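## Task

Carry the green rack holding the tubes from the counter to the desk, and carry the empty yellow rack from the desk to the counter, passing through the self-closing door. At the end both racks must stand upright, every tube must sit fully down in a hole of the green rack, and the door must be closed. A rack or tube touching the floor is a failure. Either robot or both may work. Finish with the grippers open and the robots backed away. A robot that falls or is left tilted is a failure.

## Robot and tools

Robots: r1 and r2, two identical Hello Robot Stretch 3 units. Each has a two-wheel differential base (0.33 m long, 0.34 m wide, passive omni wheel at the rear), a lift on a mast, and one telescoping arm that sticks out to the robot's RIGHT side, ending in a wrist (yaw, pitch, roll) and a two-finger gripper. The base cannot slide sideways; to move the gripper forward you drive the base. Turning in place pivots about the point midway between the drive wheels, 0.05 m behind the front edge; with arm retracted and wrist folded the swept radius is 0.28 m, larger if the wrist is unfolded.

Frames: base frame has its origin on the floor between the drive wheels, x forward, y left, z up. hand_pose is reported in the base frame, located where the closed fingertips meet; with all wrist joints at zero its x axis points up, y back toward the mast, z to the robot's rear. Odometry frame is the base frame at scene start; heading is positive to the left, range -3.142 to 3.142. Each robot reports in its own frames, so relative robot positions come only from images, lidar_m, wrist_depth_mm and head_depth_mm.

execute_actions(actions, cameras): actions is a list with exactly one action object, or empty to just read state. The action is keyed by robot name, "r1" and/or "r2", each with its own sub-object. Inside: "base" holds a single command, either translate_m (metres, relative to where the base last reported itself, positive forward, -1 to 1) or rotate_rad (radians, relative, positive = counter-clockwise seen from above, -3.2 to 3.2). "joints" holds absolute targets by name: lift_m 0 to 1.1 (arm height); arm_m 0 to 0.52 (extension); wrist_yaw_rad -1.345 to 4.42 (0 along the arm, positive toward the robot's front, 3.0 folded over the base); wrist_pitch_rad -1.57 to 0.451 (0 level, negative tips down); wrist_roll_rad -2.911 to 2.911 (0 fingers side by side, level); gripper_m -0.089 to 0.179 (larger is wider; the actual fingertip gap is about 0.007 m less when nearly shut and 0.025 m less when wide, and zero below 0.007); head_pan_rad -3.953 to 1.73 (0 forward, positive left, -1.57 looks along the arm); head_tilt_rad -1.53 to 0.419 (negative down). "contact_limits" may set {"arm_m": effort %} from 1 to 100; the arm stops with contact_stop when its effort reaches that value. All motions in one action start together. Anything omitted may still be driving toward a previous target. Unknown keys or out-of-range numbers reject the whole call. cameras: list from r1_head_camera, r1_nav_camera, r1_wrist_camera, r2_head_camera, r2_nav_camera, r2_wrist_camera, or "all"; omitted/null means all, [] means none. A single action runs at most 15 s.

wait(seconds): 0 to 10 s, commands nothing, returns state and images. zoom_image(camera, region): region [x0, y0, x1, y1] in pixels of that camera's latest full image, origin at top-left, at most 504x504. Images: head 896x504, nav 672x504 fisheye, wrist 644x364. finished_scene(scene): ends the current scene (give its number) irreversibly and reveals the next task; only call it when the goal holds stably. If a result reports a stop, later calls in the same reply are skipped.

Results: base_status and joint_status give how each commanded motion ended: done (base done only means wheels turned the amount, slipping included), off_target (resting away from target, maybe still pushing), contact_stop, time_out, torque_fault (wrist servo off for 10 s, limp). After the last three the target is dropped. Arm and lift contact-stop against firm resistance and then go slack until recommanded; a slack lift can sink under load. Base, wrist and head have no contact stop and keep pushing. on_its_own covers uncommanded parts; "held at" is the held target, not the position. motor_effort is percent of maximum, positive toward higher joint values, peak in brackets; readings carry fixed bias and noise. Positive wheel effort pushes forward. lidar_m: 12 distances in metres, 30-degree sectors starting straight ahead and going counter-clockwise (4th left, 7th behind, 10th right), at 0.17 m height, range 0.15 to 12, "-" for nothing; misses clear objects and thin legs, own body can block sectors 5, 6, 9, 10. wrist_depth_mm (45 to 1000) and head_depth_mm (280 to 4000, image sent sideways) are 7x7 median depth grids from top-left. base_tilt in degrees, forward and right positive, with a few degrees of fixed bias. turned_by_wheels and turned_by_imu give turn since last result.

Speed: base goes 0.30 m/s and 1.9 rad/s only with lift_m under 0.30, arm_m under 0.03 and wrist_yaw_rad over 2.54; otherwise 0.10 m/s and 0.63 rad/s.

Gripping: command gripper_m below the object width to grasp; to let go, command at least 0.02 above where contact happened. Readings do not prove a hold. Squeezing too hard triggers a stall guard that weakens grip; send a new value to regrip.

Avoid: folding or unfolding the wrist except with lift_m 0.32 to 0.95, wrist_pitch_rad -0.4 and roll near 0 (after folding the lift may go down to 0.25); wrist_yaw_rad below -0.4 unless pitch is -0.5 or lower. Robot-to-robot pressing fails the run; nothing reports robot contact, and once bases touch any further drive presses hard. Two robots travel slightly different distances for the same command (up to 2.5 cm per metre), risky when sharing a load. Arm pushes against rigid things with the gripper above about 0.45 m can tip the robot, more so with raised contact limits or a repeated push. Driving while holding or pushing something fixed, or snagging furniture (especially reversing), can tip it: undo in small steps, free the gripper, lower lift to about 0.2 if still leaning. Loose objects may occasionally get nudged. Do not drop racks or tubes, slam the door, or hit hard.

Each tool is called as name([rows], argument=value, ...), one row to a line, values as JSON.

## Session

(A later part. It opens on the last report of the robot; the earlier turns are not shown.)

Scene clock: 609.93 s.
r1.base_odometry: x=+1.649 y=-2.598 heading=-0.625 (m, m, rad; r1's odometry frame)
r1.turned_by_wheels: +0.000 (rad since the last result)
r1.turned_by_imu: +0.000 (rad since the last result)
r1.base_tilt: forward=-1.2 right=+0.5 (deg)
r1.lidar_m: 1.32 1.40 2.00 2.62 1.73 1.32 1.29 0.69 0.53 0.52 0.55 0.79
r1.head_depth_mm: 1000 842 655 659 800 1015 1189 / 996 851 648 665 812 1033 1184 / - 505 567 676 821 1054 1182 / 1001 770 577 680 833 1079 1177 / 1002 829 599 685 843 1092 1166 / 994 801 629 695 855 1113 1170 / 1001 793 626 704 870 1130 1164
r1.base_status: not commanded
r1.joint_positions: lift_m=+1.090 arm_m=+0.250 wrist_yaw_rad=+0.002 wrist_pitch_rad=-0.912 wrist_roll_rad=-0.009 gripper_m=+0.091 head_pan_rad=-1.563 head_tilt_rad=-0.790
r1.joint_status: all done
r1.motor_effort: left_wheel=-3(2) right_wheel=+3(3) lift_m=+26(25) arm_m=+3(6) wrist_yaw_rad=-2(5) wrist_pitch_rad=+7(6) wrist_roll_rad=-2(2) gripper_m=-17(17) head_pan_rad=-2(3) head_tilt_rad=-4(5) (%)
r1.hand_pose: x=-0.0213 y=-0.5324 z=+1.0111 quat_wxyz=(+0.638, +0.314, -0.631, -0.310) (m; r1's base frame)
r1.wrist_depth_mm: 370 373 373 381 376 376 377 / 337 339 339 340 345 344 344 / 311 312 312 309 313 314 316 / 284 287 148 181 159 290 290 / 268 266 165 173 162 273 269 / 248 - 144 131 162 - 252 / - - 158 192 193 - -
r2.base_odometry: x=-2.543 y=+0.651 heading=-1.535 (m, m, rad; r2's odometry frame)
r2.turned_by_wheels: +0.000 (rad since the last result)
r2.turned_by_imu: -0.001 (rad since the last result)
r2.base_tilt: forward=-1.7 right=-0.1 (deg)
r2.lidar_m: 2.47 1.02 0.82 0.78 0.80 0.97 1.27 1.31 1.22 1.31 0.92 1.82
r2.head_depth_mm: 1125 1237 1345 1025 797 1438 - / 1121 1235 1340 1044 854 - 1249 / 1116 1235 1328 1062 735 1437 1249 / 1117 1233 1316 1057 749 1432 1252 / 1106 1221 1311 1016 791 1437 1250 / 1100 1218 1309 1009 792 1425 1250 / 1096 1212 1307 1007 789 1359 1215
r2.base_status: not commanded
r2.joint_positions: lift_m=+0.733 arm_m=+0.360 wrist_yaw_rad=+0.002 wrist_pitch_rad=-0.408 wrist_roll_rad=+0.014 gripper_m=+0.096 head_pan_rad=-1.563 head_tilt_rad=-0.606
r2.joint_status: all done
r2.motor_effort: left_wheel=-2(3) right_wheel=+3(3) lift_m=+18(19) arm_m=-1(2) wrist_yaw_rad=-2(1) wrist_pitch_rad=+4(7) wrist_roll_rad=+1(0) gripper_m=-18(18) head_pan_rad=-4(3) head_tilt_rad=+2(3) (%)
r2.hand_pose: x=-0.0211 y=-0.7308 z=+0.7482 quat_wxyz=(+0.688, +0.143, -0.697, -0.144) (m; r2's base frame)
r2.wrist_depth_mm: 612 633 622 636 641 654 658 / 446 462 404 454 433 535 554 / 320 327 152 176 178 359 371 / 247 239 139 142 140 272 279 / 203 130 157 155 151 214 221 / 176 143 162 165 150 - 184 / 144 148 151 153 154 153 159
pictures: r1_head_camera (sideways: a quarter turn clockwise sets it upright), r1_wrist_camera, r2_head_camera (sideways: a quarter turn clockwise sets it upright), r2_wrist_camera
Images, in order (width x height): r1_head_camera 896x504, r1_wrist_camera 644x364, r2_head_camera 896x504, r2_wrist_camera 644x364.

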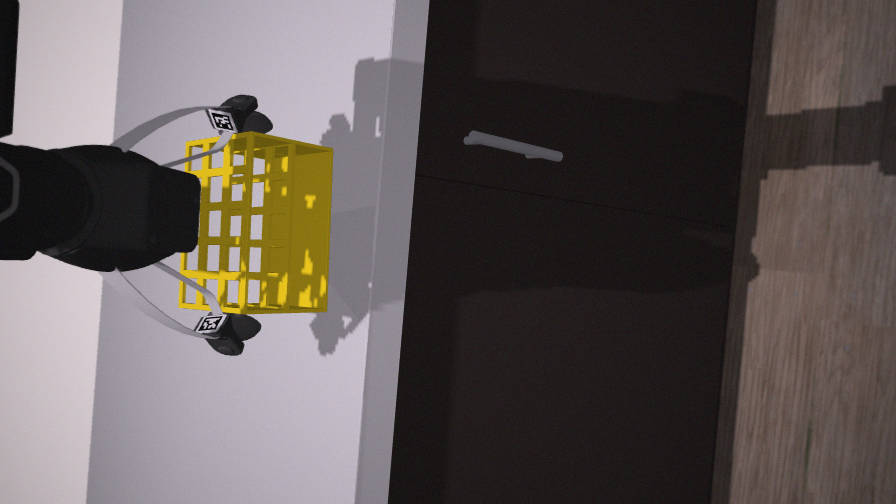

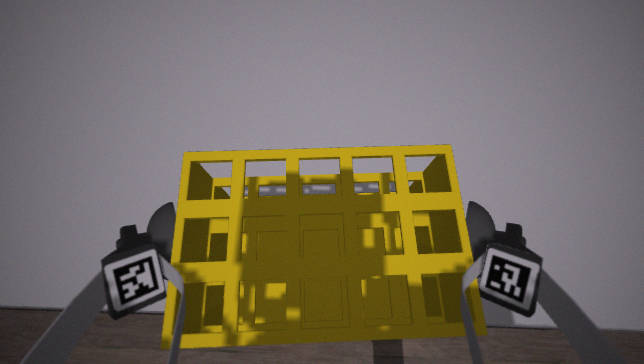

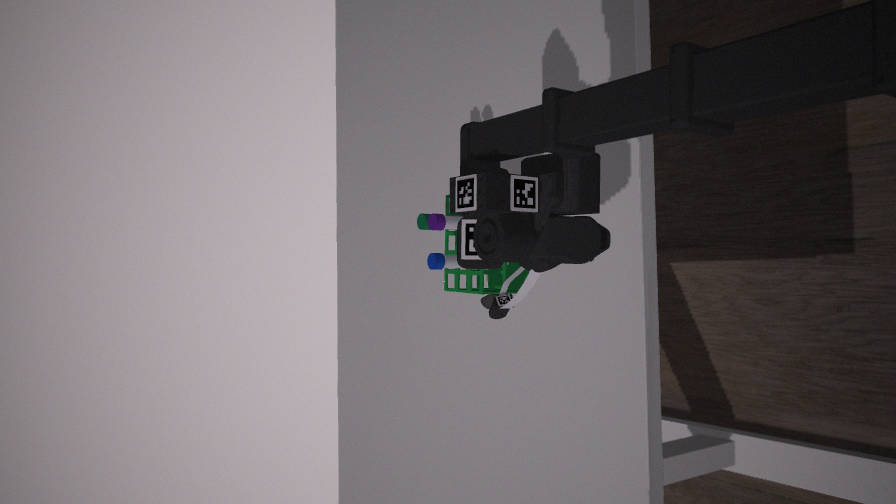

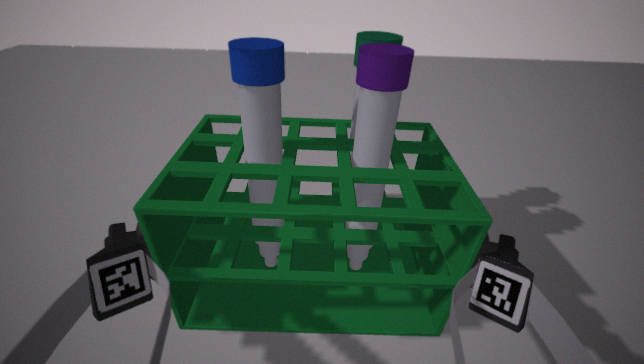

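execute_actions([
  {"r1":{"joints":{"arm_m":0.33,"lift_m":1.04}},"r2":{"joints":{"gripper_m":0.179}}},
], cameras=["r1_wrist_camera"])

execute_actions([
  {"r1":{"joints":{"lift_m":1.025}},"r2":{"joints":{"arm_m":0.22}}},
], cameras=["r1_wrist_camera","r1_head_camera","r2_wrist_camera","r2_head_camera"])

Scene clock: 622.50 s.
r1.base_odometry: x=+1.649 y=-2.598 heading=-0.625 (m, m, rad; r1's odometry frame)
r1.turned_by_wheels: +0.000 (rad since the last result)
r1.turned_by_imu: -0.001 (rad since the last result)
r1.base_tilt: forward=-1.1 right=+0.6 (deg)
r1.lidar_m: 1.33 1.40 2.00 2.62 1.74 1.32 1.29 0.69 0.53 0.52 0.55 0.78
r1.head_depth_mm: 994 842 655 659 800 1020 1193 / 1020 853 651 664 809 1035 1186 / - 793 635 676 819 1054 1179 / 1001 734 624 680 832 1078 1175 / 1001 840 633 688 843 1095 1174 / 992 799 631 697 854 1110 1162 / 999 793 626 703 865 1132 1163
r1.base_status: not commanded
r1.joint_positions: lift_m=+1.040 arm_m=+0.330 wrist_yaw_rad=+0.002 wrist_pitch_rad=-0.912 wrist_roll_rad=-0.009 gripper_m=+0.091 head_pan_rad=-1.563 head_tilt_rad=-0.790
r1.joint_status: all done
r1.motor_effort: left_wheel=-2(2) right_wheel=+3(3) lift_m=+19(24) arm_m=+3(1) wrist_yaw_rad=-2(2) wrist_pitch_rad=+6(6) wrist_roll_rad=-2(2) gripper_m=-17(18) head_pan_rad=-3(5) head_tilt_rad=-5(5) (%)
r1.hand_pose: x=-0.0214 y=-0.6124 z=+0.9615 quat_wxyz=(+0.638, +0.314, -0.631, -0.310) (m; r1's base frame)
r1.wrist_depth_mm: 302 305 301 306 306 307 308 / 274 276 278 277 277 279 279 / 252 253 253 254 254 256 256 / 233 233 148 182 160 235 235 / 217 217 163 174 162 221 219 / 202 - 144 131 162 - 205 / 189 187 158 185 186 191 191
r2.base_odometry: x=-2.543 y=+0.651 heading=-1.535 (m, m, rad; r2's odometry frame)
r2.turned_by_wheels: +0.000 (rad since the last result)
r2.turned_by_imu: -0.002 (rad since the last result)
r2.base_tilt: forward=-1.5 right=-0.2 (deg)
r2.lidar_m: 2.48 1.02 0.82 0.78 0.81 0.97 1.27 1.31 1.21 1.31 0.92 1.82
r2.head_depth_mm: 1119 1241 1340 1023 803 1445 - / 1121 1239 1337 1045 853 - 1251 / 1118 1234 1332 1087 746 1438 1249 / 1107 1233 1316 1063 748 1439 1246 / 1107 1224 1315 1017 792 1428 1243 / 1106 1216 1313 1010 791 1429 1247 / 1102 1213 1312 1006 792 1364 1219
r2.base_status: not commanded
r2.joint_positions: lift_m=+0.733 arm_m=+0.360 wrist_yaw_rad=+0.002 wrist_pitch_rad=-0.412 wrist_roll_rad=+0.014 gripper_m=+0.179 head_pan_rad=-1.563 head_tilt_rad=-0.606
r2.joint_status: all done
r2.motor_effort: left_wheel=-3(3) right_wheel=+3(3) lift_m=+18(18) arm_m=-2(1) wrist_yaw_rad=-2(2) wrist_pitch_rad=+6(6) wrist_roll_rad=+1(1) gripper_m=+0(84) head_pan_rad=-3(3) head_tilt_rad=+2(2) (%)
r2.hand_pose: x=-0.0211 y=-0.7303 z=+0.7471 quat_wxyz=(+0.688, +0.145, -0.697, -0.146) (m; r2's base frame)
r2.wrist_depth_mm: 624 620 622 638 639 652 665 / 437 451 395 447 428 524 546 / 313 320 154 176 176 353 361 / 244 234 134 132 142 267 273 / 207 140 157 153 154 208 220 / - 165 160 166 164 174 184 / 145 148 150 152 153 153 154
pictures: r1_wrist_camera
Images, in order (width x height): r1_wrist_camera 644x364.

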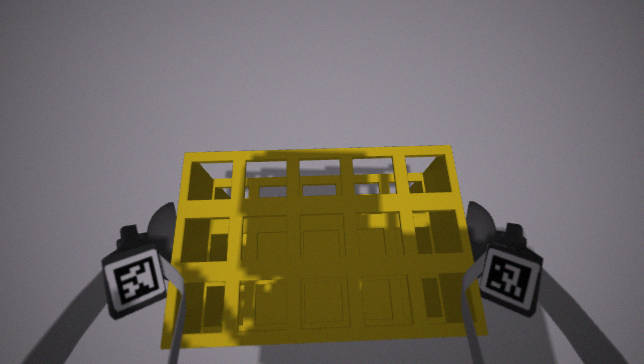

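Scene clock: 624.80 s.
r1.base_odometry: x=+1.649 y=-2.598 heading=-0.625 (m, m, rad; r1's odometry frame)
r1.turned_by_wheels: +0.000 (rad since the last result)
r1.turned_by_imu: +0.000 (rad since the last result)
r1.base_tilt: forward=-1.1 right=+0.5 (deg)
r1.lidar_m: 1.33 1.40 2.01 2.62 1.73 1.32 1.29 0.69 0.53 0.52 0.54 0.78
r1.head_depth_mm: 993 841 654 659 799 1023 1193 / - 834 650 664 812 1033 1186 / - 794 627 676 821 1053 1178 / 997 637 621 679 834 1076 1182 / 997 840 634 688 846 1094 1174 / 994 802 631 694 855 1116 1167 / 1000 797 624 703 866 1134 1166
r1.base_status: not commanded
r1.joint_positions: lift_m=+1.031 arm_m=+0.330 wrist_yaw_rad=+0.002 wrist_pitch_rad=-0.864 wrist_roll_rad=-0.017 gripper_m=+0.091 head_pan_rad=-1.563 head_tilt_rad=-0.791
r1.joint_status: lift_m contact_stop (moved -0.009 of -0.015)
r1.on_its_own: lift_m is slack since a contact_stop, until your next command for it (your +1.025 is given up); wrist_pitch_rad is at rest, and its effort (-21) is outside its rest range (-20 to +32)
r1.motor_effort: left_wheel=-1(2) right_wheel=+1(3) lift_m=+22(16) arm_m=+2(3) wrist_yaw_rad=-1(2) wrist_pitch_rad=-21(25) wrist_roll_rad=+2(3) gripper_m=-18(18) head_pan_rad=-3(2) head_tilt_rad=-4(5) (%)
r1.hand_pose: x=-0.0213 y=-0.6228 z=+0.9592 quat_wxyz=(+0.648, +0.299, -0.636, -0.293) (m; r1's base frame)
r1.wrist_depth_mm: 315 318 318 320 320 322 322 / 283 282 286 286 289 287 291 / 257 257 257 259 258 261 262 / 234 235 155 155 158 239 239 / 214 218 162 175 147 223 219 / 199 - 144 131 159 - 203 / 186 184 180 182 166 188 188
r2.base_odometry: x=-2.543 y=+0.651 heading=-1.535 (m, m, rad; r2's odometry frame)
r2.turned_by_wheels: +0.000 (rad since the last result)
r2.turned_by_imu: -0.001 (rad since the last result)
r2.base_tilt: forward=-1.8 right=-0.1 (deg)
r2.lidar_m: 2.48 1.02 0.82 0.78 0.80 0.97 1.27 1.31 1.22 1.31 0.92 1.82
r2.head_depth_mm: 1116 1244 1341 1026 802 1449 - / 1120 1235 1339 1023 852 - 1229 / 1114 1232 1329 1024 851 - 1246 / 1111 1222 1329 887 846 1397 1241 / 1105 1220 1319 1013 818 1429 1242 / 1105 1219 1314 1013 790 1427 1243 / 1096 1215 1311 1008 787 1352 1209
r2.base_status: not commanded
r2.joint_positions: lift_m=+0.733 arm_m=+0.220 wrist_yaw_rad=+0.002 wrist_pitch_rad=-0.413 wrist_roll_rad=+0.014 gripper_m=+0.179 head_pan_rad=-1.563 head_tilt_rad=-0.606
r2.joint_status: all done
r2.motor_effort: left_wheel=-2(3) right_wheel=+3(3) lift_m=+19(19) arm_m=-2(1) wrist_yaw_rad=-2(2) wrist_pitch_rad=+6(6) wrist_roll_rad=+0(1) gripper_m=+0(0) head_pan_rad=-3(3) head_tilt_rad=+2(2) (%)
r2.hand_pose: x=-0.0211 y=-0.5902 z=+0.7469 quat_wxyz=(+0.688, +0.145, -0.696, -0.146) (m; r2's base frame)
r2.wrist_depth_mm: 731 735 741 246 768 769 772 / 437 451 431 269 466 518 543 / 314 322 308 284 326 356 366 / 245 248 253 258 264 268 275 / 207 204 206 209 212 220 220 / - 172 174 176 179 179 184 / 145 148 150 152 154 153 155
pictures: r1_head_camera (sideways: a quarter turn clockwise sets it upright), r1_wrist_camera, r2_head_camera (sideways: a quarter turn clockwise sets it upright), r2_wrist_camera
Images, in order (width x height): r1_head_camera 896x504, r1_wrist_camera 644x364, r2_head_camera 896x504, r2_wrist_camera 644x364.

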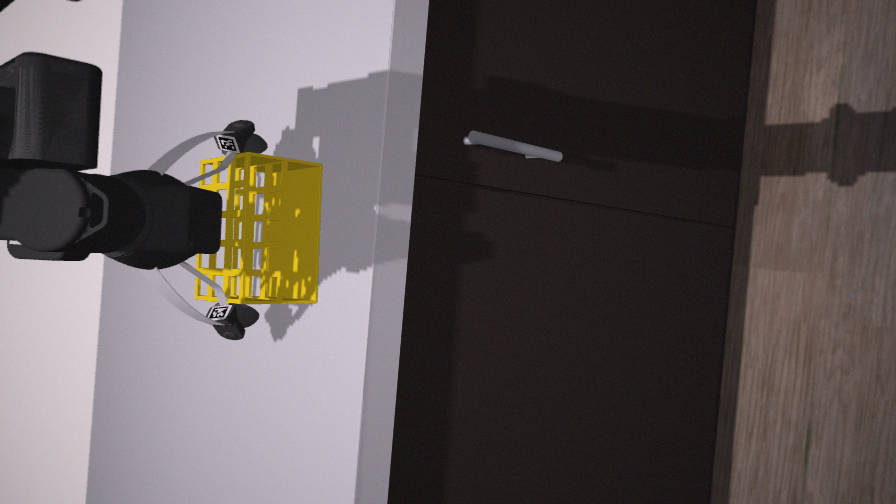

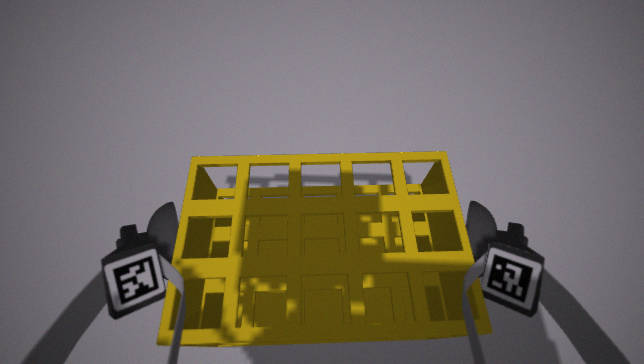

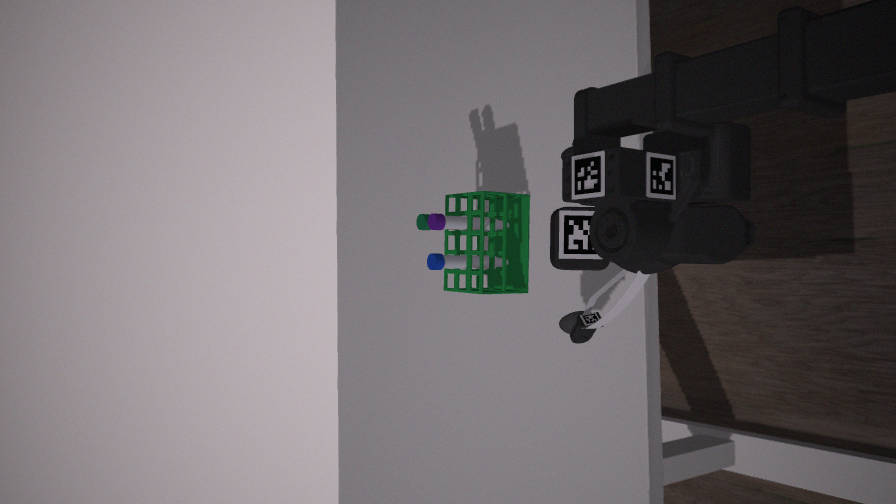

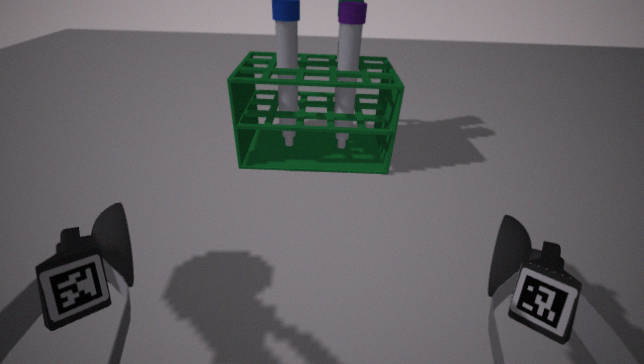

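execute_actions([
  {"r1":{"joints":{"lift_m":1.04,"wrist_pitch_rad":-0.9,"gripper_m":0.179}},"r2":{"base":{"translate_m":0.12},"joints":{"wrist_pitch_rad":0,"lift_m":0.72,"wrist_yaw_rad":-0.25}}},
], cameras=["r2_wrist_camera","r1_wrist_camera"])

Scene clock: 640.90 s.
r1.base_odometry: x=+1.649 y=-2.598 heading=-0.625 (m, m, rad; r1's odometry frame)
r1.turned_by_wheels: +0.000 (rad since the last result)
r1.turned_by_imu: -0.001 (rad since the last result)
r1.base_tilt: forward=-1.0 right=+0.6 (deg)
r1.lidar_m: 1.33 1.40 2.00 2.61 1.74 1.32 1.29 0.69 0.53 0.52 0.55 0.78
r1.head_depth_mm: 1000 840 654 658 800 1021 1192 / 1020 864 648 664 807 1039 1181 / - 765 637 675 823 1054 1181 / 1000 757 633 678 833 1078 1178 / 1003 836 633 687 844 1091 1171 / 994 797 630 695 855 1117 1167 / 999 793 625 704 870 1128 1162
r1.base_status: not commanded
r1.joint_positions: lift_m=+1.040 arm_m=+0.330 wrist_yaw_rad=+0.002 wrist_pitch_rad=-0.908 wrist_roll_rad=-0.017 gripper_m=+0.179 head_pan_rad=-1.563 head_tilt_rad=-0.791
r1.joint_status: all done
r1.motor_effort: left_wheel=-1(2) right_wheel=+2(2) lift_m=+25(24) arm_m=+2(2) wrist_yaw_rad=-2(1) wrist_pitch_rad=+4(19) wrist_roll_rad=+2(2) gripper_m=+0(84) head_pan_rad=-3(3) head_tilt_rad=-4(5) (%)
r1.hand_pose: x=-0.0214 y=-0.6135 z=+0.9617 quat_wxyz=(+0.641, +0.313, -0.629, -0.307) (m; r1's base frame)
r1.wrist_depth_mm: 302 303 307 305 310 310 311 / 276 275 275 278 281 282 283 / 252 253 254 253 255 257 257 / 232 233 165 156 157 237 238 / 216 217 163 177 161 219 220 / - 200 144 134 149 201 206 / 186 186 184 185 184 189 190
r2.base_odometry: x=-2.539 y=+0.531 heading=-1.535 (m, m, rad; r2's odometry frame)
r2.turned_by_wheels: +0.000 (rad since the last result)
r2.turned_by_imu: -0.002 (rad since the last result)
r2.base_tilt: forward=-1.6 right=-0.1 (deg)
r2.lidar_m: 2.36 1.03 0.76 0.78 0.81 0.97 1.39 1.30 1.34 0.93 0.88 1.82
r2.head_depth_mm: 1121 1239 1337 1025 803 1442 - / 1112 1232 1332 985 823 - 1236 / 1116 1233 1333 981 851 - 1259 / 1103 1225 1320 1017 808 1400 1243 / 1103 1221 1316 1014 794 1430 1242 / 1100 1218 1310 1006 791 1354 1211 / 1097 1213 1305 1012 790 1423 1242
r2.base_status: done
r2.joint_positions: lift_m=+0.720 arm_m=+0.220 wrist_yaw_rad=-0.247 wrist_pitch_rad=-0.024 wrist_roll_rad=+0.014 gripper_m=+0.179 head_pan_rad=-1.563 head_tilt_rad=-0.606
r2.joint_status: all done
r2.motor_effort: left_wheel=-3(3) right_wheel=+2(9) lift_m=+19(21) arm_m=-2(2) wrist_yaw_rad=-3(4) wrist_pitch_rad=+11(13) wrist_roll_rad=+1(1) gripper_m=+0(0) head_pan_rad=-3(3) head_tilt_rad=+3(3) (%)
r2.hand_pose: x=-0.0839 y=-0.6130 z=+0.8287 quat_wxyz=(+0.696, -0.079, -0.707, -0.095) (m; r2's base frame)
r2.wrist_depth_mm: 653 713 761 817 911 982 - / 681 725 784 856 938 - - / 696 770 812 887 976 - - / 709 736 770 626 843 894 926 / 461 443 451 311 410 522 513 / - 315 322 306 330 338 352 / 237 245 250 253 258 256 259
pictures: r1_wrist_camera, r2_wrist_camera
Images, in order (width x height): r1_wrist_camera 644x364, r2_wrist_camera 644x364.

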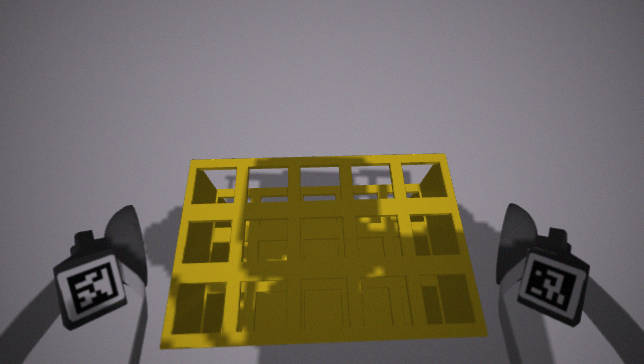

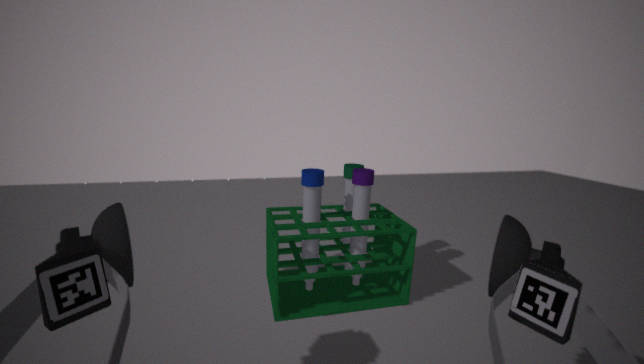

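execute_actions([
  {"r1":{"joints":{"lift_m":1.1,"arm_m":0.0}},"r2":{"base":{"translate_m":-0.146},"joints":{"wrist_pitch_rad":-1.4,"lift_m":1.09,"wrist_yaw_rad":0,"gripper_m":0.0}}},
], cameras=[])

execute_actions([
  {"r1":{"joints":{"wrist_pitch_rad":-0.4,"lift_m":0.94}},"r2":{"joints":{"arm_m":0.52}}},
], cameras=["r2_wrist_camera","r2_head_camera","r1_head_camera"])

Scene clock: 662.30 s.
r1.base_odometry: x=+1.649 y=-2.598 heading=-0.625 (m, m, rad; r1's odometry frame)
r1.turned_by_wheels: +0.000 (rad since the last result)
r1.turned_by_imu: -0.001 (rad since the last result)
r1.base_tilt: forward=-1.1 right=+0.5 (deg)
r1.lidar_m: 1.33 1.40 2.00 2.61 1.74 1.32 1.29 0.69 0.53 0.52 0.55 0.79
r1.head_depth_mm: - - - - 825 1020 1189 / - - - - - 1038 1189 / - - - - 904 1057 1182 / 987 - 645 - 875 1079 1180 / 1001 809 634 724 843 1092 1171 / 994 801 631 663 854 1114 1163 / 997 794 625 702 869 1134 1164
r1.base_status: not commanded
r1.joint_positions: lift_m=+1.098 arm_m=+0.000 wrist_yaw_rad=+0.002 wrist_pitch_rad=-0.908 wrist_roll_rad=-0.017 gripper_m=+0.179 head_pan_rad=-1.563 head_tilt_rad=-0.791
r1.joint_status: all done
joint sent to its limit — the command would take r1.lift_m past its upper limit, so that joint was sent only as far as its limit.
r1.motor_effort: left_wheel=-1(1) right_wheel=+1(1) lift_m=+25(24) arm_m=-4(1) wrist_yaw_rad=-2(2) wrist_pitch_rad=+4(4) wrist_roll_rad=+2(2) gripper_m=+0(0) head_pan_rad=-3(3) head_tilt_rad=-5(4) (%)
r1.hand_pose: x=-0.0214 y=-0.2839 z=+1.0197 quat_wxyz=(+0.641, +0.313, -0.629, -0.307) (m; r1's base frame)
r1.wrist_depth_mm: 387 385 390 379 392 393 397 / 368 365 369 363 363 366 367 / 509 501 485 477 462 454 453 / 693 676 647 629 632 601 591 / - - - 961 900 861 - / - - - - - - - / - - - - - - -
r2.base_odometry: x=-2.544 y=+0.677 heading=-1.535 (m, m, rad; r2's odometry frame)
r2.turned_by_wheels: +0.000 (rad since the last result)
r2.turned_by_imu: -0.001 (rad since the last result)
r2.base_tilt: forward=-1.6 right=-0.2 (deg)
r2.lidar_m: 2.50 1.02 0.81 0.78 0.81 0.97 1.25 1.28 1.20 1.32 0.93 1.82
r2.head_depth_mm: 1160 1297 1340 1027 802 1447 1247 / - - 1344 1024 798 1446 1253 / - - - 983 774 1441 1251 / 1121 1228 - 868 770 1435 1247 / 1109 1223 1320 1014 792 1425 1251 / 1102 1217 1317 1010 791 1428 1238 / 1098 1213 1305 1009 790 1348 1216
r2.base_status: done
r2.joint_positions: lift_m=+1.090 arm_m=+0.220 wrist_yaw_rad=+0.003 wrist_pitch_rad=-1.397 wrist_roll_rad=+0.018 gripper_m=+0.000 head_pan_rad=-1.563 head_tilt_rad=-0.605
r2.joint_status: all done
r2.motor_effort: left_wheel=-2(9) right_wheel=+2(17) lift_m=+26(30) arm_m=-1(2) wrist_yaw_rad=-4(18) wrist_pitch_rad=-1(94) wrist_roll_rad=-2(4) gripper_m=-3(88) head_pan_rad=-3(4) head_tilt_rad=+3(3) (%)
r2.hand_pose: x=-0.0216 y=-0.3856 z=+0.9720 quat_wxyz=(+0.537, +0.451, -0.545, -0.459) (m; r2's base frame)
r2.wrist_depth_mm: 406 402 410 410 412 413 413 / 405 405 411 412 413 416 417 / - - - - - - - / - - - - - - - / - - - - - - - / - - - - - - - / - - - - - - -
pictures: none
No camera images: the call's "cameras" was empty. Leave "cameras" out to get every camera's image.

Scene clock: 665.73 s.
r1.base_odometry: x=+1.649 y=-2.598 heading=-0.625 (m, m, rad; r1's odometry frame)
r1.turned_by_wheels: +0.000 (rad since the last result)
r1.turned_by_imu: +0.000 (rad since the last result)
r1.base_tilt: forward=-1.1 right=+0.6 (deg)
r1.lidar_m: 1.33 1.40 2.00 2.62 1.73 1.32 1.29 0.69 0.53 0.52 0.55 0.79
r1.head_depth_mm: 993 842 654 - - - - / 993 832 649 650 - - 1139 / 992 825 637 - - - 1141 / 996 817 635 - - - 1142 / 1001 809 632 684 872 1092 1172 / 992 801 631 679 854 1114 1168 / 995 797 624 702 868 1129 1167
r1.base_status: not commanded
r1.joint_positions: lift_m=+0.940 arm_m=+0.000 wrist_yaw_rad=+0.002 wrist_pitch_rad=-0.420 wrist_roll_rad=-0.017 gripper_m=+0.179 head_pan_rad=-1.563 head_tilt_rad=-0.791
r1.joint_status: all done
r1.motor_effort: left_wheel=-1(1) right_wheel=+1(1) lift_m=+18(22) arm_m=-4(4) wrist_yaw_rad=-1(1) wrist_pitch_rad=+11(12) wrist_roll_rad=+2(2) gripper_m=+0(0) head_pan_rad=-3(2) head_tilt_rad=-4(4) (%)
r1.hand_pose: x=-0.0211 y=-0.3694 z=+0.9524 quat_wxyz=(+0.698, +0.150, -0.685, -0.146) (m; r1's base frame)
r1.wrist_depth_mm: 787 786 783 758 759 762 750 / 473 483 456 345 496 499 501 / 347 348 349 344 353 357 359 / 314 311 305 300 303 299 295 / 391 378 377 373 366 358 356 / 443 447 437 427 423 417 397 / 553 533 523 517 499 488 493
r2.base_odometry: x=-2.544 y=+0.677 heading=-1.535 (m, m, rad; r2's odometry frame)
r2.turned_by_wheels: +0.000 (rad since the last result)
r2.turned_by_imu: -0.001 (rad since the last result)
r2.base_tilt: forward=-1.6 right=-0.2 (deg)
r2.lidar_m: 2.50 1.02 0.81 0.78 0.81 0.97 1.25 1.29 1.20 1.31 0.93 1.82
r2.head_depth_mm: 1156 1246 1345 1023 800 1449 1249 / 1134 1234 1332 1024 801 1442 1252 / - 1234 1326 1020 796 1444 1253 / 1111 - 1331 904 793 1441 1241 / 1109 1226 1319 1013 796 1439 1246 / 1110 1215 1311 1016 793 1443 1240 / 1095 1214 1312 1009 789 1355 1209
r2.base_status: not commanded
r2.joint_positions: lift_m=+1.090 arm_m=+0.520 wrist_yaw_rad=+0.001 wrist_pitch_rad=-1.398 wrist_roll_rad=+0.018 gripper_m=+0.000 head_pan_rad=-1.563 head_tilt_rad=-0.605
r2.joint_status: all done
r2.motor_effort: left_wheel=-2(1) right_wheel=+2(2) lift_m=+26(26) arm_m=+2(3) wrist_yaw_rad=-2(4) wrist_pitch_rad=-1(1) wrist_roll_rad=-2(2) gripper_m=-3(3) head_pan_rad=-4(4) head_tilt_rad=+2(2) (%)
r2.hand_pose: x=-0.0216 y=-0.6851 z=+0.9720 quat_wxyz=(+0.537, +0.451, -0.546, -0.459) (m; r2's base frame)
r2.wrist_depth_mm: 405 404 407 408 410 413 416 / 404 408 408 412 413 413 419 / 406 408 409 337 414 414 422 / 407 410 411 367 416 417 420 / 408 412 412 - 418 419 423 / 413 413 417 418 421 423 424 / - - - - - - -
pictures: r1_head_camera (sideways: a quarter turn clockwise sets it upright), r2_head_camera (sideways: a quarter turn clockwise sets it upright), r2_wrist_camera
Images, in order (width x height): r1_head_camera 896x504, r2_head_camera 896x504, r2_wrist_camera 644x364.

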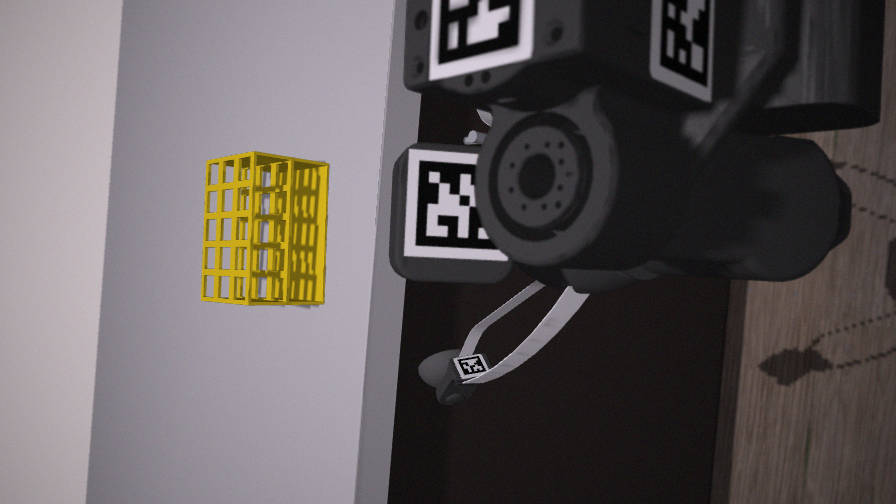

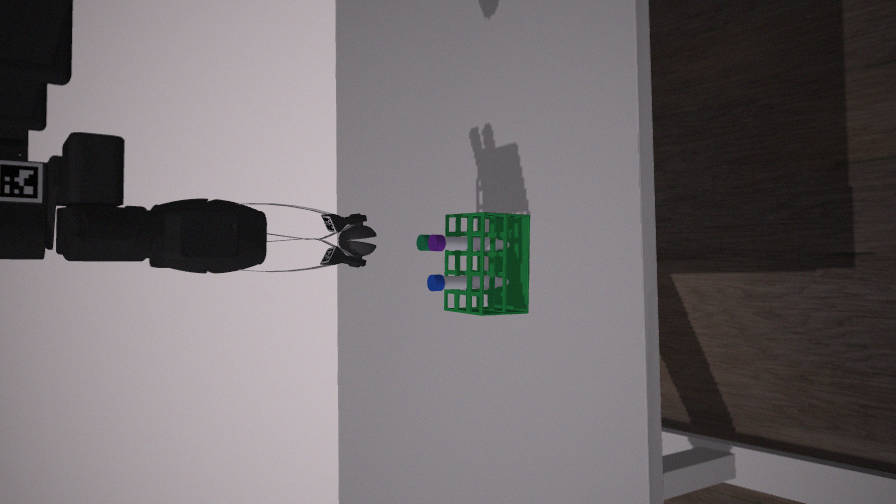

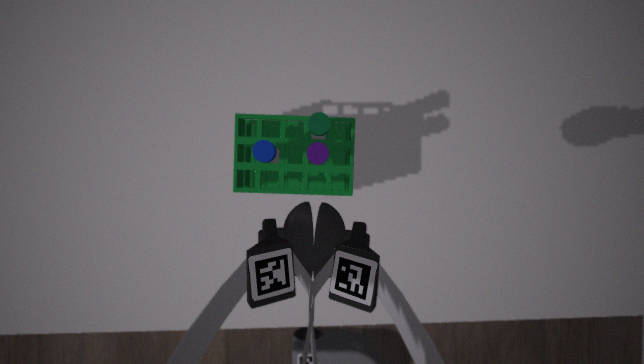

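execute_actions([
  {"r1":{"joints":{"lift_m":0.945,"wrist_yaw_rad":3.0,"gripper_m":0.04}},"r2":{"joints":{"wrist_pitch_rad":-1.01,"lift_m":0.96}}},
], cameras=["r2_wrist_camera","r2_head_camera","r1_head_camera"])

Scene clock: 679.97 s.
r1.base_odometry: x=+1.649 y=-2.598 heading=-0.625 (m, m, rad; r1's odometry frame)
r1.turned_by_wheels: +0.000 (rad since the last result)
r1.turned_by_imu: -0.001 (rad since the last result)
r1.base_tilt: forward=-1.1 right=+0.6 (deg)
r1.lidar_m: 1.33 1.40 2.00 2.61 1.74 1.32 1.29 0.69 0.53 0.52 0.55 0.78
r1.head_depth_mm: 996 842 655 - - 1106 1194 / 993 833 649 650 - 1092 1192 / 989 827 636 652 - - - / 997 817 636 665 - - - / 1006 810 634 670 - 1265 1193 / 998 800 629 687 - 1274 1170 / 998 794 625 704 862 1193 1161
r1.base_status: not commanded
r1.joint_positions: lift_m=+0.945 arm_m=+0.000 wrist_yaw_rad=+2.997 wrist_pitch_rad=-0.420 wrist_roll_rad=-0.017 gripper_m=+0.040 head_pan_rad=-1.563 head_tilt_rad=-0.791
r1.joint_status: all done
r1.motor_effort: left_wheel=-1(1) right_wheel=+2(1) lift_m=+25(25) arm_m=-4(4) wrist_yaw_rad=+2(0) wrist_pitch_rad=+11(11) wrist_roll_rad=+2(2) gripper_m=-1(85) head_pan_rad=-3(3) head_tilt_rad=-4(4) (%)
r1.hand_pose: x=+0.0110 y=+0.0767 z=+0.9571 quat_wxyz=(+0.196, +0.694, +0.099, +0.685) (m; r1's base frame)
r1.wrist_depth_mm: - - - - - - - / - - - - - - - / - - - - - - - / - - - - - - - / - - - - - - - / - - - - - - - / - - - - - - -
r2.base_odometry: x=-2.544 y=+0.677 heading=-1.535 (m, m, rad; r2's odometry frame)
r2.turned_by_wheels: +0.000 (rad since the last result)
r2.turned_by_imu: -0.001 (rad since the last result)
r2.base_tilt: forward=-1.7 right=-0.2 (deg)
r2.lidar_m: 2.50 1.02 0.82 0.78 0.81 0.97 1.25 1.28 1.20 1.32 0.93 1.82
r2.head_depth_mm: 1121 1236 - - 800 1442 1252 / 1120 1202 1312 1022 799 1436 1252 / 1119 - 1347 1021 796 1446 1247 / 1113 1203 1262 885 796 1423 1254 / 1103 1228 1320 1014 797 1431 1243 / 1099 1222 1310 1008 792 1427 1239 / 1099 1217 1314 1005 787 1354 1217
r2.base_status: not commanded
r2.joint_positions: lift_m=+0.960 arm_m=+0.520 wrist_yaw_rad=+0.001 wrist_pitch_rad=-1.022 wrist_roll_rad=+0.018 gripper_m=+0.000 head_pan_rad=-1.563 head_tilt_rad=-0.605
r2.joint_status: all done
r2.motor_effort: left_wheel=-2(2) right_wheel=+2(2) lift_m=+19(23) arm_m=+1(1) wrist_yaw_rad=-1(1) wrist_pitch_rad=+6(4) wrist_roll_rad=-2(2) gripper_m=-3(2) head_pan_rad=-3(3) head_tilt_rad=+3(2) (%)
r2.hand_pose: x=-0.0215 y=-0.7778 z=+0.8677 quat_wxyz=(+0.611, +0.343, -0.622, -0.349) (m; r2's base frame)
r2.wrist_depth_mm: 394 399 401 402 408 413 416 / 367 368 374 374 382 384 391 / 343 347 350 351 357 357 361 / 325 326 329 331 335 337 340 / 307 307 311 - 316 319 321 / 291 293 225 222 299 301 304 / 276 278 214 218 283 286 290
pictures: r1_head_camera (sideways: a quarter turn clockwise sets it upright), r2_head_camera (sideways: a quarter turn clockwise sets it upright), r2_wrist_camera
Images, in order (width x height): r1_head_camera 896x504, r2_head_camera 896x504, r2_wrist_camera 644x364.

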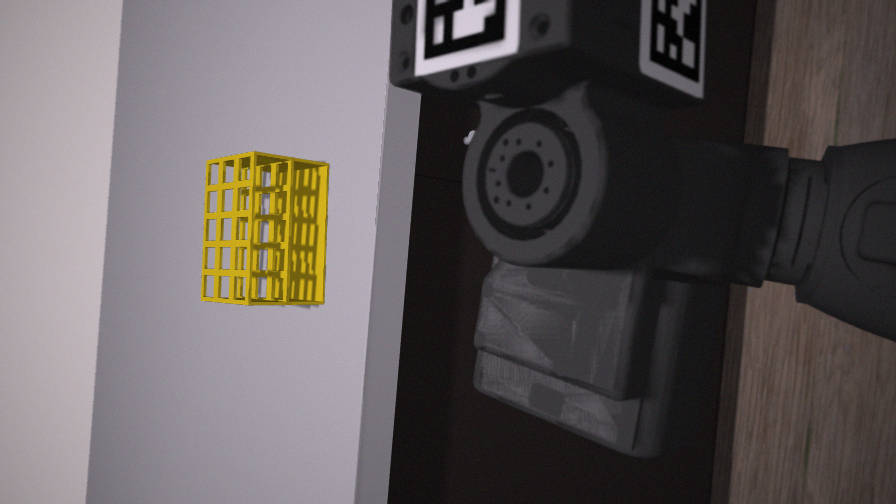

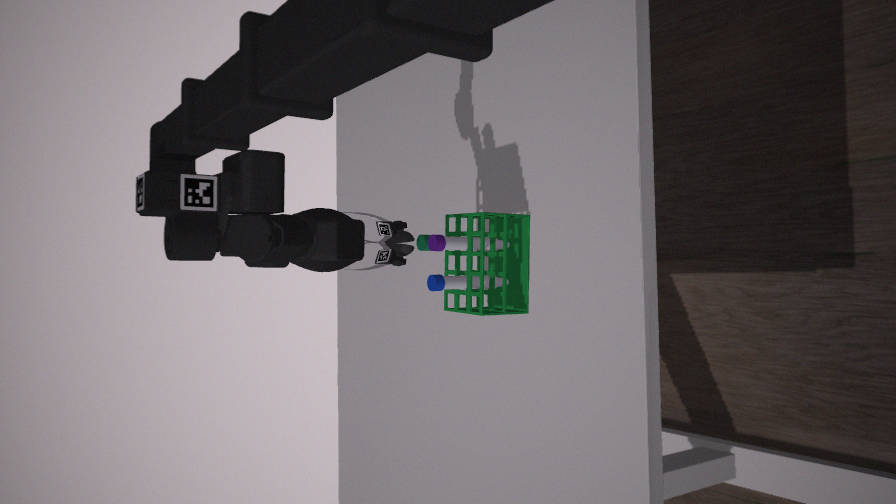

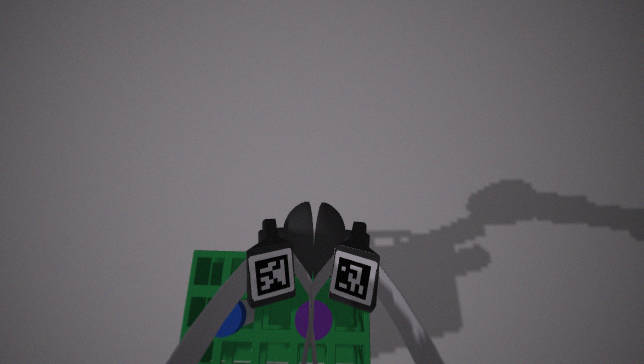

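execute_actions([
  {"r2":{"joints":{"lift_m":0.915}}},
], cameras=["r2_wrist_camera","r2_head_camera"])

Scene clock: 687.70 s.
r1.base_odometry: x=+1.649 y=-2.598 heading=-0.625 (m, m, rad; r1's odometry frame)
r1.turned_by_wheels: +0.000 (rad since the last result)
r1.turned_by_imu: -0.001 (rad since the last result)
r1.base_tilt: forward=-1.1 right=+0.6 (deg)
r1.lidar_m: 1.33 1.40 2.01 2.61 1.73 1.32 1.29 0.69 0.53 0.52 0.54 0.78
r1.head_depth_mm: 998 839 653 - - 1107 1194 / 995 832 650 648 - 1093 1186 / 988 824 637 652 - - - / 1001 818 637 664 - - - / 1006 809 633 669 - 1265 1190 / 993 801 629 688 - 1271 1174 / 999 794 625 701 864 1189 1164
r1.base_status: not commanded
r1.joint_positions: lift_m=+0.945 arm_m=+0.000 wrist_yaw_rad=+2.997 wrist_pitch_rad=-0.420 wrist_roll_rad=-0.017 gripper_m=+0.040 head_pan_rad=-1.563 head_tilt_rad=-0.791
r1.joint_status: not commanded
r1.motor_effort: left_wheel=-1(1) right_wheel=+1(1) lift_m=+25(25) arm_m=-3(4) wrist_yaw_rad=+2(2) wrist_pitch_rad=+11(11) wrist_roll_rad=+2(2) gripper_m=+0(0) head_pan_rad=-3(3) head_tilt_rad=-4(5) (%)
r1.hand_pose: x=+0.0110 y=+0.0767 z=+0.9571 quat_wxyz=(+0.196, +0.694, +0.099, +0.685) (m; r1's base frame)
r1.wrist_depth_mm: - - - - - - - / - - - - - - - / - - - - - - - / - - - - - - - / - - - - - - - / - - - - - - - / - - - - - - -
r2.base_odometry: x=-2.544 y=+0.677 heading=-1.535 (m, m, rad; r2's odometry frame)
r2.turned_by_wheels: +0.000 (rad since the last result)
r2.turned_by_imu: -0.001 (rad since the last result)
r2.base_tilt: forward=-1.6 right=-0.2 (deg)
r2.lidar_m: 2.50 1.02 0.82 0.78 0.81 0.97 1.25 1.29 1.20 1.32 0.93 1.82
r2.head_depth_mm: 1126 1247 - - 776 1445 1261 / 1122 1201 1316 1020 796 1449 1248 / 1122 - 1344 1021 796 1436 1251 / 1110 1205 1289 900 795 1430 1243 / 1107 1220 1322 1013 791 1430 1248 / 1105 1213 1317 1011 791 1427 1241 / 1101 1212 1312 1012 788 1356 1214
r2.base_status: not commanded
r2.joint_positions: lift_m=+0.945 arm_m=+0.520 wrist_yaw_rad=+0.001 wrist_pitch_rad=-0.972 wrist_roll_rad=+0.018 gripper_m=+0.000 head_pan_rad=-1.563 head_tilt_rad=-0.605
r2.joint_status: lift_m contact_stop (moved -0.015 of -0.045)
r2.on_its_own: lift_m is slack since a contact_stop, until your next command for it (your +0.915 is given up)
r2.motor_effort: left_wheel=-2(2) right_wheel=+3(3) lift_m=+21(24) arm_m=+1(1) wrist_yaw_rad=-1(1) wrist_pitch_rad=-18(30) wrist_roll_rad=-2(2) gripper_m=-3(3) head_pan_rad=-3(4) head_tilt_rad=+2(3) (%)
r2.hand_pose: x=-0.0215 y=-0.7894 z=+0.8590 quat_wxyz=(+0.620, +0.328, -0.630, -0.333) (m; r2's base frame)
r2.wrist_depth_mm: 403 409 413 417 422 425 432 / 371 375 380 382 388 390 397 / 346 347 351 356 357 366 367 / 322 324 330 329 335 336 339 / 300 304 307 - 312 315 315 / 283 286 221 211 292 293 295 / 266 269 196 198 276 277 279
pictures: r2_head_camera (sideways: a quarter turn clockwise sets it upright), r2_wrist_camera
Images, in order (width x height): r2_head_camera 896x504, r2_wrist_camera 644x364.

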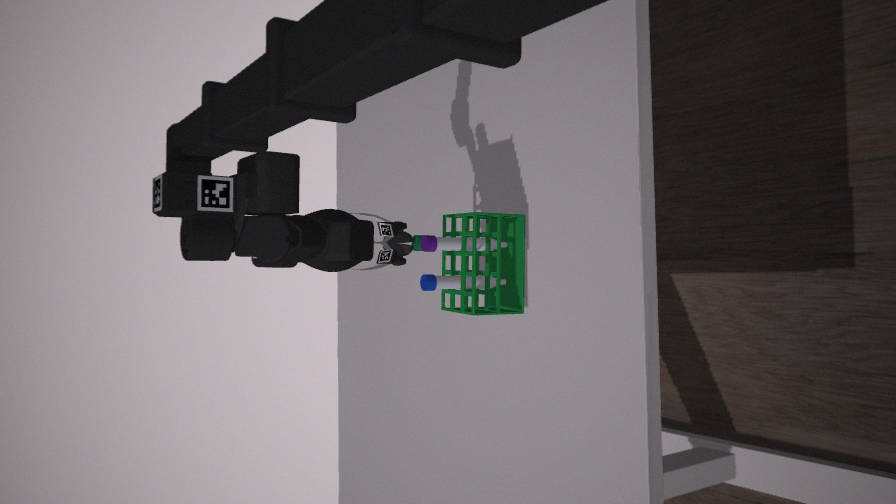

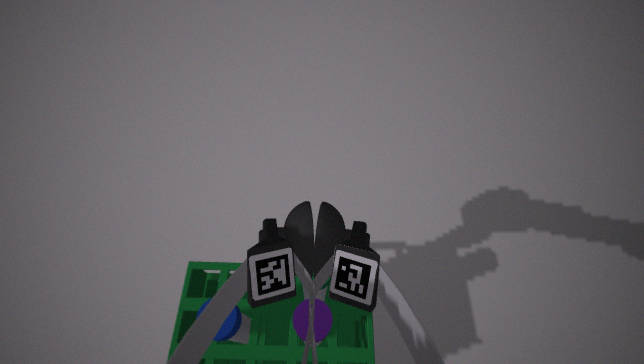

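execute_actions([
  {"r2":{"joints":{"lift_m":1.0,"wrist_pitch_rad":-1.01}}},
], cameras=[])

execute_actions([
  {"r2":{"joints":{"arm_m":0.2,"lift_m":0.74,"wrist_pitch_rad":0}}},
], cameras=["r2_wrist_camera","r2_head_camera"])

Scene clock: 697.77 s.
r1.base_odometry: x=+1.649 y=-2.598 heading=-0.625 (m, m, rad; r1's odometry frame)
r1.turned_by_wheels: +0.000 (rad since the last result)
r1.turned_by_imu: -0.001 (rad since the last result)
r1.base_tilt: forward=-1.1 right=+0.5 (deg)
r1.lidar_m: 1.33 1.40 2.00 2.61 1.74 1.32 1.29 0.69 0.53 0.52 0.55 0.78
r1.head_depth_mm: 994 842 654 - - 1108 1196 / 991 832 651 649 - 1089 1198 / 986 825 637 655 - - - / 997 811 636 666 - - - / 1002 810 634 669 - 1259 1188 / 1003 800 630 687 - 1275 1167 / 998 793 625 704 866 1186 1161
r1.base_status: not commanded
r1.joint_positions: lift_m=+0.945 arm_m=+0.000 wrist_yaw_rad=+2.997 wrist_pitch_rad=-0.420 wrist_roll_rad=-0.017 gripper_m=+0.040 head_pan_rad=-1.563 head_tilt_rad=-0.791
r1.joint_status: not commanded
r1.motor_effort: left_wheel=-1(1) right_wheel=+1(1) lift_m=+25(25) arm_m=-4(4) wrist_yaw_rad=+2(2) wrist_pitch_rad=+11(11) wrist_roll_rad=+2(2) gripper_m=+0(0) head_pan_rad=-2(3) head_tilt_rad=-4(4) (%)
r1.hand_pose: x=+0.0110 y=+0.0767 z=+0.9571 quat_wxyz=(+0.196, +0.694, +0.099, +0.685) (m; r1's base frame)
r1.wrist_depth_mm: - - - - - - - / - - - - - - - / - - - - - - - / - - - - - - - / - - - - - - - / - - - - - - - / - - - - - - -
r2.base_odometry: x=-2.544 y=+0.677 heading=-1.535 (m, m, rad; r2's odometry frame)
r2.turned_by_wheels: +0.000 (rad since the last result)
r2.turned_by_imu: -0.001 (rad since the last result)
r2.base_tilt: forward=-1.8 right=-0.2 (deg)
r2.lidar_m: 2.50 1.02 0.81 0.78 0.81 0.97 1.25 1.29 1.20 1.32 0.93 1.82
r2.head_depth_mm: 1124 1195 1350 1024 798 1435 1246 / 1117 - 1337 1021 798 1441 1252 / 1102 1291 1336 1021 800 1430 1253 / 1110 1211 1344 902 795 1441 1245 / 1112 1213 1316 1016 794 1434 1251 / 1103 1216 1314 1012 793 1428 1244 / 1096 1215 1299 1009 787 1352 1212
r2.base_status: not commanded
r2.joint_positions: lift_m=+1.000 arm_m=+0.520 wrist_yaw_rad=+0.001 wrist_pitch_rad=-1.014 wrist_roll_rad=+0.018 gripper_m=+0.000 head_pan_rad=-1.563 head_tilt_rad=-0.605
r2.joint_status: all done
r2.motor_effort: left_wheel=-2(3) right_wheel=+3(3) lift_m=+25(27) arm_m=+1(1) wrist_yaw_rad=-1(1) wrist_pitch_rad=+2(11) wrist_roll_rad=-2(2) gripper_m=-3(2) head_pan_rad=-3(4) head_tilt_rad=+3(3) (%)
r2.hand_pose: x=-0.0215 y=-0.7797 z=+0.9082 quat_wxyz=(+0.613, +0.341, -0.623, -0.347) (m; r2's base frame)
r2.wrist_depth_mm: 446 449 459 460 465 469 477 / 417 423 424 425 432 439 441 / 393 393 398 399 404 407 409 / 364 370 374 374 379 383 384 / 348 349 355 - 357 360 362 / 329 330 325 - 339 340 343 / 311 314 251 284 318 323 326
pictures: none
No camera images: the call's "cameras" was empty. Leave "cameras" out to get every camera's image.

Scene clock: 701.33 s.
r1.base_odometry: x=+1.649 y=-2.598 heading=-0.625 (m, m, rad; r1's odometry frame)
r1.turned_by_wheels: +0.000 (rad since the last result)
r1.turned_by_imu: +0.000 (rad since the last result)
r1.base_tilt: forward=-1.2 right=+0.7 (deg)
r1.lidar_m: 1.33 1.40 2.00 2.62 1.74 1.32 1.29 0.69 0.53 0.52 0.55 0.78
r1.head_depth_mm: 996 843 655 - - 1107 1197 / 996 835 649 650 - 1091 1187 / 991 827 637 654 - - - / 1000 817 635 664 - - - / 1003 808 633 670 - 1266 1194 / 996 799 628 688 - 1274 1171 / 997 790 627 703 862 1195 1167
r1.base_status: not commanded
r1.joint_positions: lift_m=+0.945 arm_m=+0.000 wrist_yaw_rad=+2.997 wrist_pitch_rad=-0.420 wrist_roll_rad=-0.017 gripper_m=+0.040 head_pan_rad=-1.563 head_tilt_rad=-0.791
r1.joint_status: not commanded
r1.motor_effort: left_wheel=-1(1) right_wheel=+1(2) lift_m=+25(25) arm_m=-3(3) wrist_yaw_rad=+1(2) wrist_pitch_rad=+11(11) wrist_roll_rad=+2(2) gripper_m=-1(0) head_pan_rad=-5(4) head_tilt_rad=-5(4) (%)
r1.hand_pose: x=+0.0110 y=+0.0767 z=+0.9571 quat_wxyz=(+0.196, +0.694, +0.099, +0.685) (m; r1's base frame)
r1.wrist_depth_mm: - - - - - - - / - - - - - - - / - - - - - - - / - - - - - - - / - - - - - - - / - - - - - - - / - - - - - - -
r2.base_odometry: x=-2.544 y=+0.677 heading=-1.535 (m, m, rad; r2's odometry frame)
r2.turned_by_wheels: +0.000 (rad since the last result)
r2.turned_by_imu: -0.001 (rad since the last result)
r2.base_tilt: forward=-1.6 right=-0.1 (deg)
r2.lidar_m: 2.50 1.02 0.82 0.78 0.80 0.97 1.25 1.29 1.20 1.31 0.93 1.82
r2.head_depth_mm: 1123 1241 1353 1026 799 1475 - / 1122 1237 1347 1023 826 - 1231 / 1119 1240 1332 1022 852 - 1247 / 1118 1227 1326 920 821 1418 1249 / 1113 1217 1319 1016 796 1430 1252 / 1100 1218 1311 1013 788 1430 1240 / 1101 1212 1310 1011 790 1353 1218
r2.base_status: not commanded
r2.joint_positions: lift_m=+0.740 arm_m=+0.200 wrist_yaw_rad=+0.001 wrist_pitch_rad=-0.023 wrist_roll_rad=+0.018 gripper_m=+0.000 head_pan_rad=-1.563 head_tilt_rad=-0.605
r2.joint_status: all done
r2.motor_effort: left_wheel=-2(3) right_wheel=+3(3) lift_m=+19(24) arm_m=-2(1) wrist_yaw_rad=-1(1) wrist_pitch_rad=+11(13) wrist_roll_rad=-2(2) gripper_m=-2(3) head_pan_rad=-3(3) head_tilt_rad=+2(2) (%)
r2.hand_pose: x=-0.0212 y=-0.6008 z=+0.8488 quat_wxyz=(+0.701, +0.009, -0.713, -0.008) (m; r2's base frame)
r2.wrist_depth_mm: 776 776 799 793 826 833 846 / 792 811 819 842 851 859 869 / 828 843 862 865 877 873 909 / 850 857 872 880 908 909 935 / 480 498 465 - 533 540 566 / 349 352 333 - 378 382 386 / 272 274 280 283 287 290 293
pictures: r2_head_camera (sideways: a quarter turn clockwise sets it upright), r2_wrist_camera
Images, in order (width x height): r2_head_camera 896x504, r2_wrist_camera 644x364.

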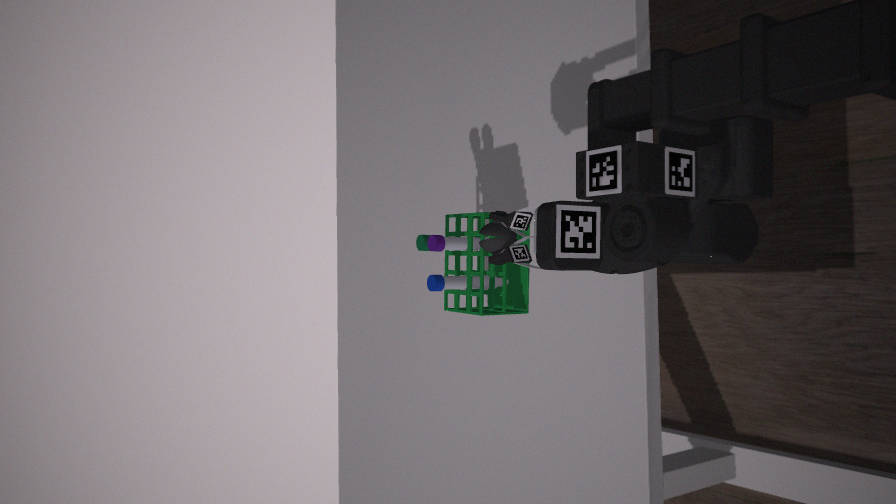

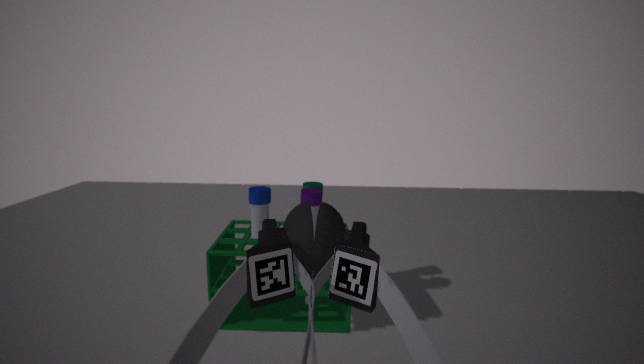

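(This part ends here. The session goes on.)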